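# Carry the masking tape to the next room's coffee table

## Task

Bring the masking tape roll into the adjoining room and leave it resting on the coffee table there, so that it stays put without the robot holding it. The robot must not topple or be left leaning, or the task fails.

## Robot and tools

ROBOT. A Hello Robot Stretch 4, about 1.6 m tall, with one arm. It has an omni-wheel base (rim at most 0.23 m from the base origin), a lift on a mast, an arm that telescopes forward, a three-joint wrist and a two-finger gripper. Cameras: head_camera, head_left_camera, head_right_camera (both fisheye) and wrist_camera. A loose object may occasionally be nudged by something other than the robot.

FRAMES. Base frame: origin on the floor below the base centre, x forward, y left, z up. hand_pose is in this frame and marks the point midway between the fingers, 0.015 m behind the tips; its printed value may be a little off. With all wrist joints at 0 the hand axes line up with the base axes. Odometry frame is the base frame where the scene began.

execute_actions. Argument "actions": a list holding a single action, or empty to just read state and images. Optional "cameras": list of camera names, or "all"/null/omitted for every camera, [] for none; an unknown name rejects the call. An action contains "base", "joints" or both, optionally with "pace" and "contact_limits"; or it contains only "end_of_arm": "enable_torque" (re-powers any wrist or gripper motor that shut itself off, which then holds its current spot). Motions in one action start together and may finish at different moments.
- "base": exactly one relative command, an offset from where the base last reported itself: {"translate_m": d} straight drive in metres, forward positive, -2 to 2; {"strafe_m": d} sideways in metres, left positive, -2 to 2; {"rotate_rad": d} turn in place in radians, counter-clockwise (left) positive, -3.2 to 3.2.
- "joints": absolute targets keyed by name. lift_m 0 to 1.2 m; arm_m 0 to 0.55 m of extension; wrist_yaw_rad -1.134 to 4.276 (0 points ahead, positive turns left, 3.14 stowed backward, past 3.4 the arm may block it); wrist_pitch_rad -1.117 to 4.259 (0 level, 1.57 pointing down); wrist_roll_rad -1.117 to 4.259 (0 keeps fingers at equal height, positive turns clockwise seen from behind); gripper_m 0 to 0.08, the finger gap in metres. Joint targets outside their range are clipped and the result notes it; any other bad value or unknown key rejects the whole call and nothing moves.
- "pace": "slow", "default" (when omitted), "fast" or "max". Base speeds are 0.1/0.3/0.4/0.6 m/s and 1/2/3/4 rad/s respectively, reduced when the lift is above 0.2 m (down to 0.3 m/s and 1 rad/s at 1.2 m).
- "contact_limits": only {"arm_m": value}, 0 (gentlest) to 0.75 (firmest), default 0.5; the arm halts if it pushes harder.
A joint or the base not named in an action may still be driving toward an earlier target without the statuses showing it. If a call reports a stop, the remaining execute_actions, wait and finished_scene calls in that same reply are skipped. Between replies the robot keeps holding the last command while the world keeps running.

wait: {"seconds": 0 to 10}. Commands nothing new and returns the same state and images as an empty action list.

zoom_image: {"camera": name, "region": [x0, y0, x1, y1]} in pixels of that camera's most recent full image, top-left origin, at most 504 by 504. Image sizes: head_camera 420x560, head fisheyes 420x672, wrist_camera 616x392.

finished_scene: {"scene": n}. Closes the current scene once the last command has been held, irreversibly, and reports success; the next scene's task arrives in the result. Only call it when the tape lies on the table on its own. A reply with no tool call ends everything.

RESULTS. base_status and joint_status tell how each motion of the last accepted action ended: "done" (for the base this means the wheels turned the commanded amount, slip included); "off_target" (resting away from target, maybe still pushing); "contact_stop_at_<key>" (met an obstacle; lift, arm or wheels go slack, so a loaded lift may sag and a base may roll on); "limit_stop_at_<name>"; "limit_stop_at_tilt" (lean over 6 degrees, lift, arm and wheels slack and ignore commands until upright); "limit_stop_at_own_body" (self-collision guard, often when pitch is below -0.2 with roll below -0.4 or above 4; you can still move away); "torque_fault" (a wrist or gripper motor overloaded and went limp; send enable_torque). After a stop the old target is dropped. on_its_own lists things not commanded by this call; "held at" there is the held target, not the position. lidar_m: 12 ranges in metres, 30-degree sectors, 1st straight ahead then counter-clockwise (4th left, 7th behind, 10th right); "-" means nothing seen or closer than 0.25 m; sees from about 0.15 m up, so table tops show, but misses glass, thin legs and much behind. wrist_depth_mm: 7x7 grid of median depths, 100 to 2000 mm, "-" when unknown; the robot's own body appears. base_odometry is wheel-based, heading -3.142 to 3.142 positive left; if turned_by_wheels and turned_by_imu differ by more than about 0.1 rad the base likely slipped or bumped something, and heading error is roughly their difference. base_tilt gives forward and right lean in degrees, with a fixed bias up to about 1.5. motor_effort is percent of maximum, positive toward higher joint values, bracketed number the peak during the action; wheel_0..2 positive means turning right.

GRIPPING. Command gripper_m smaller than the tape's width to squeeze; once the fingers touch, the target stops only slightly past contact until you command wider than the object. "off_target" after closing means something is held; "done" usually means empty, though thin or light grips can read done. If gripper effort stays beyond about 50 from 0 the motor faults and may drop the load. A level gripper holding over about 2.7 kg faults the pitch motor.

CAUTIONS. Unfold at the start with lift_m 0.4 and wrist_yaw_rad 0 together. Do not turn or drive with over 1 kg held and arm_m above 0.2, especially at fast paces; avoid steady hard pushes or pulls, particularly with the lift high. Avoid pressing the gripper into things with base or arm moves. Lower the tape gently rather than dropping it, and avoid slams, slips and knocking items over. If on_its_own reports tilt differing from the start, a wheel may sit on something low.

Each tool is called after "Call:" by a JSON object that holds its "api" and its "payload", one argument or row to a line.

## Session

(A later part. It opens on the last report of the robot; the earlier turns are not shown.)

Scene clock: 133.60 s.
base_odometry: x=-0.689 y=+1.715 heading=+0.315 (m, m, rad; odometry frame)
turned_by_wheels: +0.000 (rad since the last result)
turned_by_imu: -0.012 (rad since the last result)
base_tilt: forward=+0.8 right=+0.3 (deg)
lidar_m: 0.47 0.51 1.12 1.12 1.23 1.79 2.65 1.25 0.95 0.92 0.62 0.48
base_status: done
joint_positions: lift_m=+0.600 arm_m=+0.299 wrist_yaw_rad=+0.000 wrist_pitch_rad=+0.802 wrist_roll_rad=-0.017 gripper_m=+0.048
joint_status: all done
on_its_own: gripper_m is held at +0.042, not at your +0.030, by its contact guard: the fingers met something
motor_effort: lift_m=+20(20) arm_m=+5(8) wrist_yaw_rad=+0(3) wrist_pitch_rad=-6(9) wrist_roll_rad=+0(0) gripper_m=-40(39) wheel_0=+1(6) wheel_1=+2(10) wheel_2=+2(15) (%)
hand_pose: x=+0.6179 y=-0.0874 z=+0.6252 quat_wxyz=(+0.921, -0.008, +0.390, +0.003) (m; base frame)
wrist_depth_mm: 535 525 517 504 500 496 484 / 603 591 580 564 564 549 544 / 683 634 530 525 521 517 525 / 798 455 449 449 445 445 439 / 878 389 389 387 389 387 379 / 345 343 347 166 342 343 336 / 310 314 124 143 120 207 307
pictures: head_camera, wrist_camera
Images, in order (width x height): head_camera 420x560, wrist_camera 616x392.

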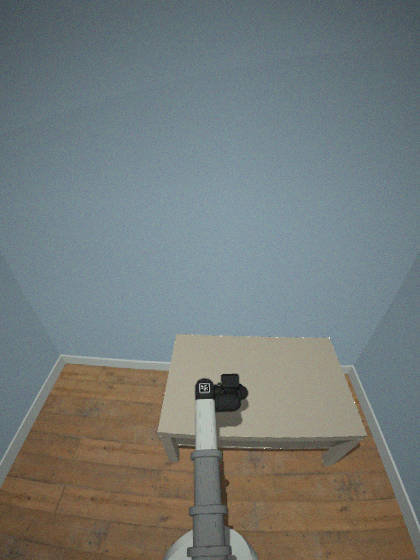

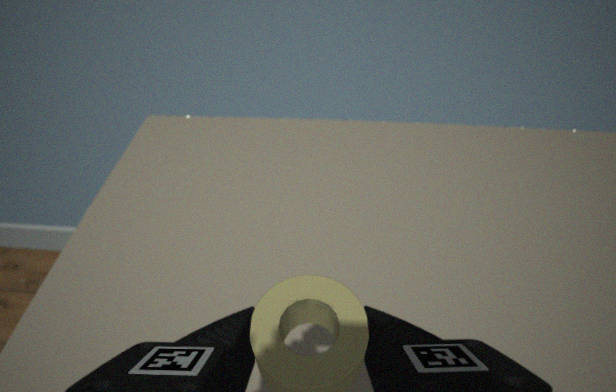

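Call:
{"api": "execute_actions", "payload": {
  "actions": [
    {"joints":{"arm_m":0.38,"lift_m":0.46}}
  ],
  "cameras": []
}}

Scene clock: 143.93 s.
base_odometry: x=-0.689 y=+1.715 heading=+0.315 (m, m, rad; odometry frame)
turned_by_wheels: +0.000 (rad since the last result)
turned_by_imu: +0.000 (rad since the last result)
base_tilt: forward=+0.5 right=+0.4 (deg)
lidar_m: 0.45 0.50 1.16 1.12 1.22 1.80 2.64 1.23 0.94 0.91 0.64 0.47
base_status: not commanded
joint_positions: lift_m=+0.460 arm_m=+0.379 wrist_yaw_rad=+0.000 wrist_pitch_rad=+0.802 wrist_roll_rad=-0.017 gripper_m=+0.048
joint_status: all done
on_its_own: gripper_m is held at +0.042, not at your +0.030, by its contact guard: the fingers met something
motor_effort: lift_m=+17(18) arm_m=+5(7) wrist_yaw_rad=+0(2) wrist_pitch_rad=-8(5) wrist_roll_rad=+1(1) gripper_m=-39(40) wheel_0=+2(2) wheel_1=+2(2) wheel_2=+1(1) (%)
hand_pose: x=+0.6978 y=-0.0874 z=+0.4855 quat_wxyz=(+0.921, -0.008, +0.390, +0.003) (m; base frame)
wrist_depth_mm: 452 449 436 433 427 418 413 / 484 366 359 355 353 353 353 / 301 298 297 293 291 291 291 / 254 253 252 251 251 248 248 / 220 220 220 219 218 216 215 / 194 193 193 166 192 191 190 / 175 178 124 143 119 140 -
pictures: none
No camera images: the call's "cameras" was empty. Leave "cameras" out to get every camera's image.

Call:
{"api": "execute_actions", "payload": {
  "actions": [
    {"joints":{"lift_m":0.455}}
  ],
  "cameras": []
}}

Call:
{"api": "execute_actions", "payload": {
  "actions": [
    {"joints":{"gripper_m":0.08}}
  ],
  "cameras": []
}}

Call:
{"api": "execute_actions", "payload": {
  "actions": [
    {"joints":{"lift_m":0.55},"pace":"fast"}
  ],
  "cameras": ["wrist_camera"]
}}

Scene clock: 149.83 s.
base_odometry: x=-0.689 y=+1.715 heading=+0.315 (m, m, rad; odometry frame)
turned_by_wheels: +0.000 (rad since the last result)
turned_by_imu: +0.000 (rad since the last result)
base_tilt: forward=+0.6 right=+0.5 (deg)
lidar_m: 0.46 0.50 1.16 1.11 1.21 1.78 2.66 1.24 0.94 0.94 0.64 0.48
base_status: not commanded
joint_positions: lift_m=+0.455 arm_m=+0.379 wrist_yaw_rad=+0.000 wrist_pitch_rad=+0.802 wrist_roll_rad=-0.017 gripper_m=+0.048
joint_status: all done
on_its_own: gripper_m is held at +0.042, not at your +0.030, by its contact guard: the fingers met something
motor_effort: lift_m=+17(15) arm_m=+5(5) wrist_yaw_rad=+1(1) wrist_pitch_rad=-8(7) wrist_roll_rad=+1(0) gripper_m=-40(39) wheel_0=+1(1) wheel_1=+2(2) wheel_2=+2(1) (%)
hand_pose: x=+0.6978 y=-0.0874 z=+0.4805 quat_wxyz=(+0.921, -0.008, +0.390, +0.003) (m; base frame)
wrist_depth_mm: 452 436 427 418 424 418 410 / 392 353 349 345 345 343 343 / 294 289 287 285 285 285 282 / 247 246 246 244 243 242 241 / 215 213 213 213 212 210 209 / 188 188 189 166 188 186 185 / 170 172 123 143 119 137 -
pictures: none
No camera images: the call's "cameras" was empty. Leave "cameras" out to get every camera's image.

Scene clock: 150.87 s.
base_odometry: x=-0.689 y=+1.715 heading=+0.315 (m, m, rad; odometry frame)
turned_by_wheels: +0.000 (rad since the last result)
turned_by_imu: +0.000 (rad since the last result)
base_tilt: forward=+0.7 right=+0.6 (deg)
lidar_m: 0.46 0.50 1.15 1.11 1.21 1.76 2.65 1.24 0.94 0.90 0.64 0.46
base_status: not commanded
joint_positions: lift_m=+0.455 arm_m=+0.379 wrist_yaw_rad=+0.000 wrist_pitch_rad=+0.802 wrist_roll_rad=-0.017 gripper_m=+0.080
joint_status: all done
motor_effort: lift_m=+17(17) arm_m=+5(5) wrist_yaw_rad=+0(1) wrist_pitch_rad=-7(6) wrist_roll_rad=+1(1) gripper_m=+3(39) wheel_0=+1(2) wheel_1=+2(2) wheel_2=+2(1) (%)
hand_pose: x=+0.6978 y=-0.0874 z=+0.4805 quat_wxyz=(+0.921, -0.008, +0.390, +0.003) (m; base frame)
wrist_depth_mm: 452 436 430 421 427 418 410 / 394 355 349 345 345 345 347 / 293 290 286 286 285 283 283 / 247 246 245 245 243 242 241 / 214 214 214 213 212 211 208 / 189 189 189 165 187 186 185 / 172 104 162 145 161 108 -
pictures: none
No camera images: the call's "cameras" was empty. Leave "cameras" out to get every camera's image.

Scene clock: 152.03 s.
base_odometry: x=-0.689 y=+1.715 heading=+0.315 (m, m, rad; odometry frame)
turned_by_wheels: +0.000 (rad since the last result)
turned_by_imu: +0.000 (rad since the last result)
base_tilt: forward=+0.7 right=+0.4 (deg)
lidar_m: 0.47 0.47 1.16 1.11 1.21 1.77 2.65 1.26 0.94 0.92 0.61 0.49
base_status: not commanded
joint_positions: lift_m=+0.550 arm_m=+0.379 wrist_yaw_rad=+0.000 wrist_pitch_rad=+0.802 wrist_roll_rad=-0.017 gripper_m=+0.080
joint_status: all done
motor_effort: lift_m=+21(25) arm_m=+5(5) wrist_yaw_rad=+0(1) wrist_pitch_rad=-6(7) wrist_roll_rad=+1(1) gripper_m=+2(3) wheel_0=+1(2) wheel_1=+2(2) wheel_2=+1(2) (%)
hand_pose: x=+0.6978 y=-0.0874 z=+0.5752 quat_wxyz=(+0.921, -0.008, +0.390, +0.003) (m; base frame)
wrist_depth_mm: 452 445 436 433 427 418 413 / 504 496 488 484 473 462 455 / 591 449 442 442 442 436 439 / 647 379 377 379 375 373 370 / 330 332 329 329 327 325 324 / 290 290 290 290 290 289 286 / 265 104 250 254 251 108 -
pictures: wrist_camera
Images, in order (width x height): wrist_camera 616x392.

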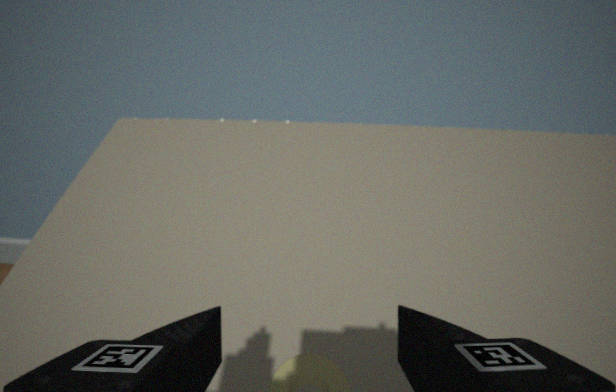

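Call:
{"api": "finished_scene", "payload": {
  "scene": 1
}}

The scene is finished: the task was done.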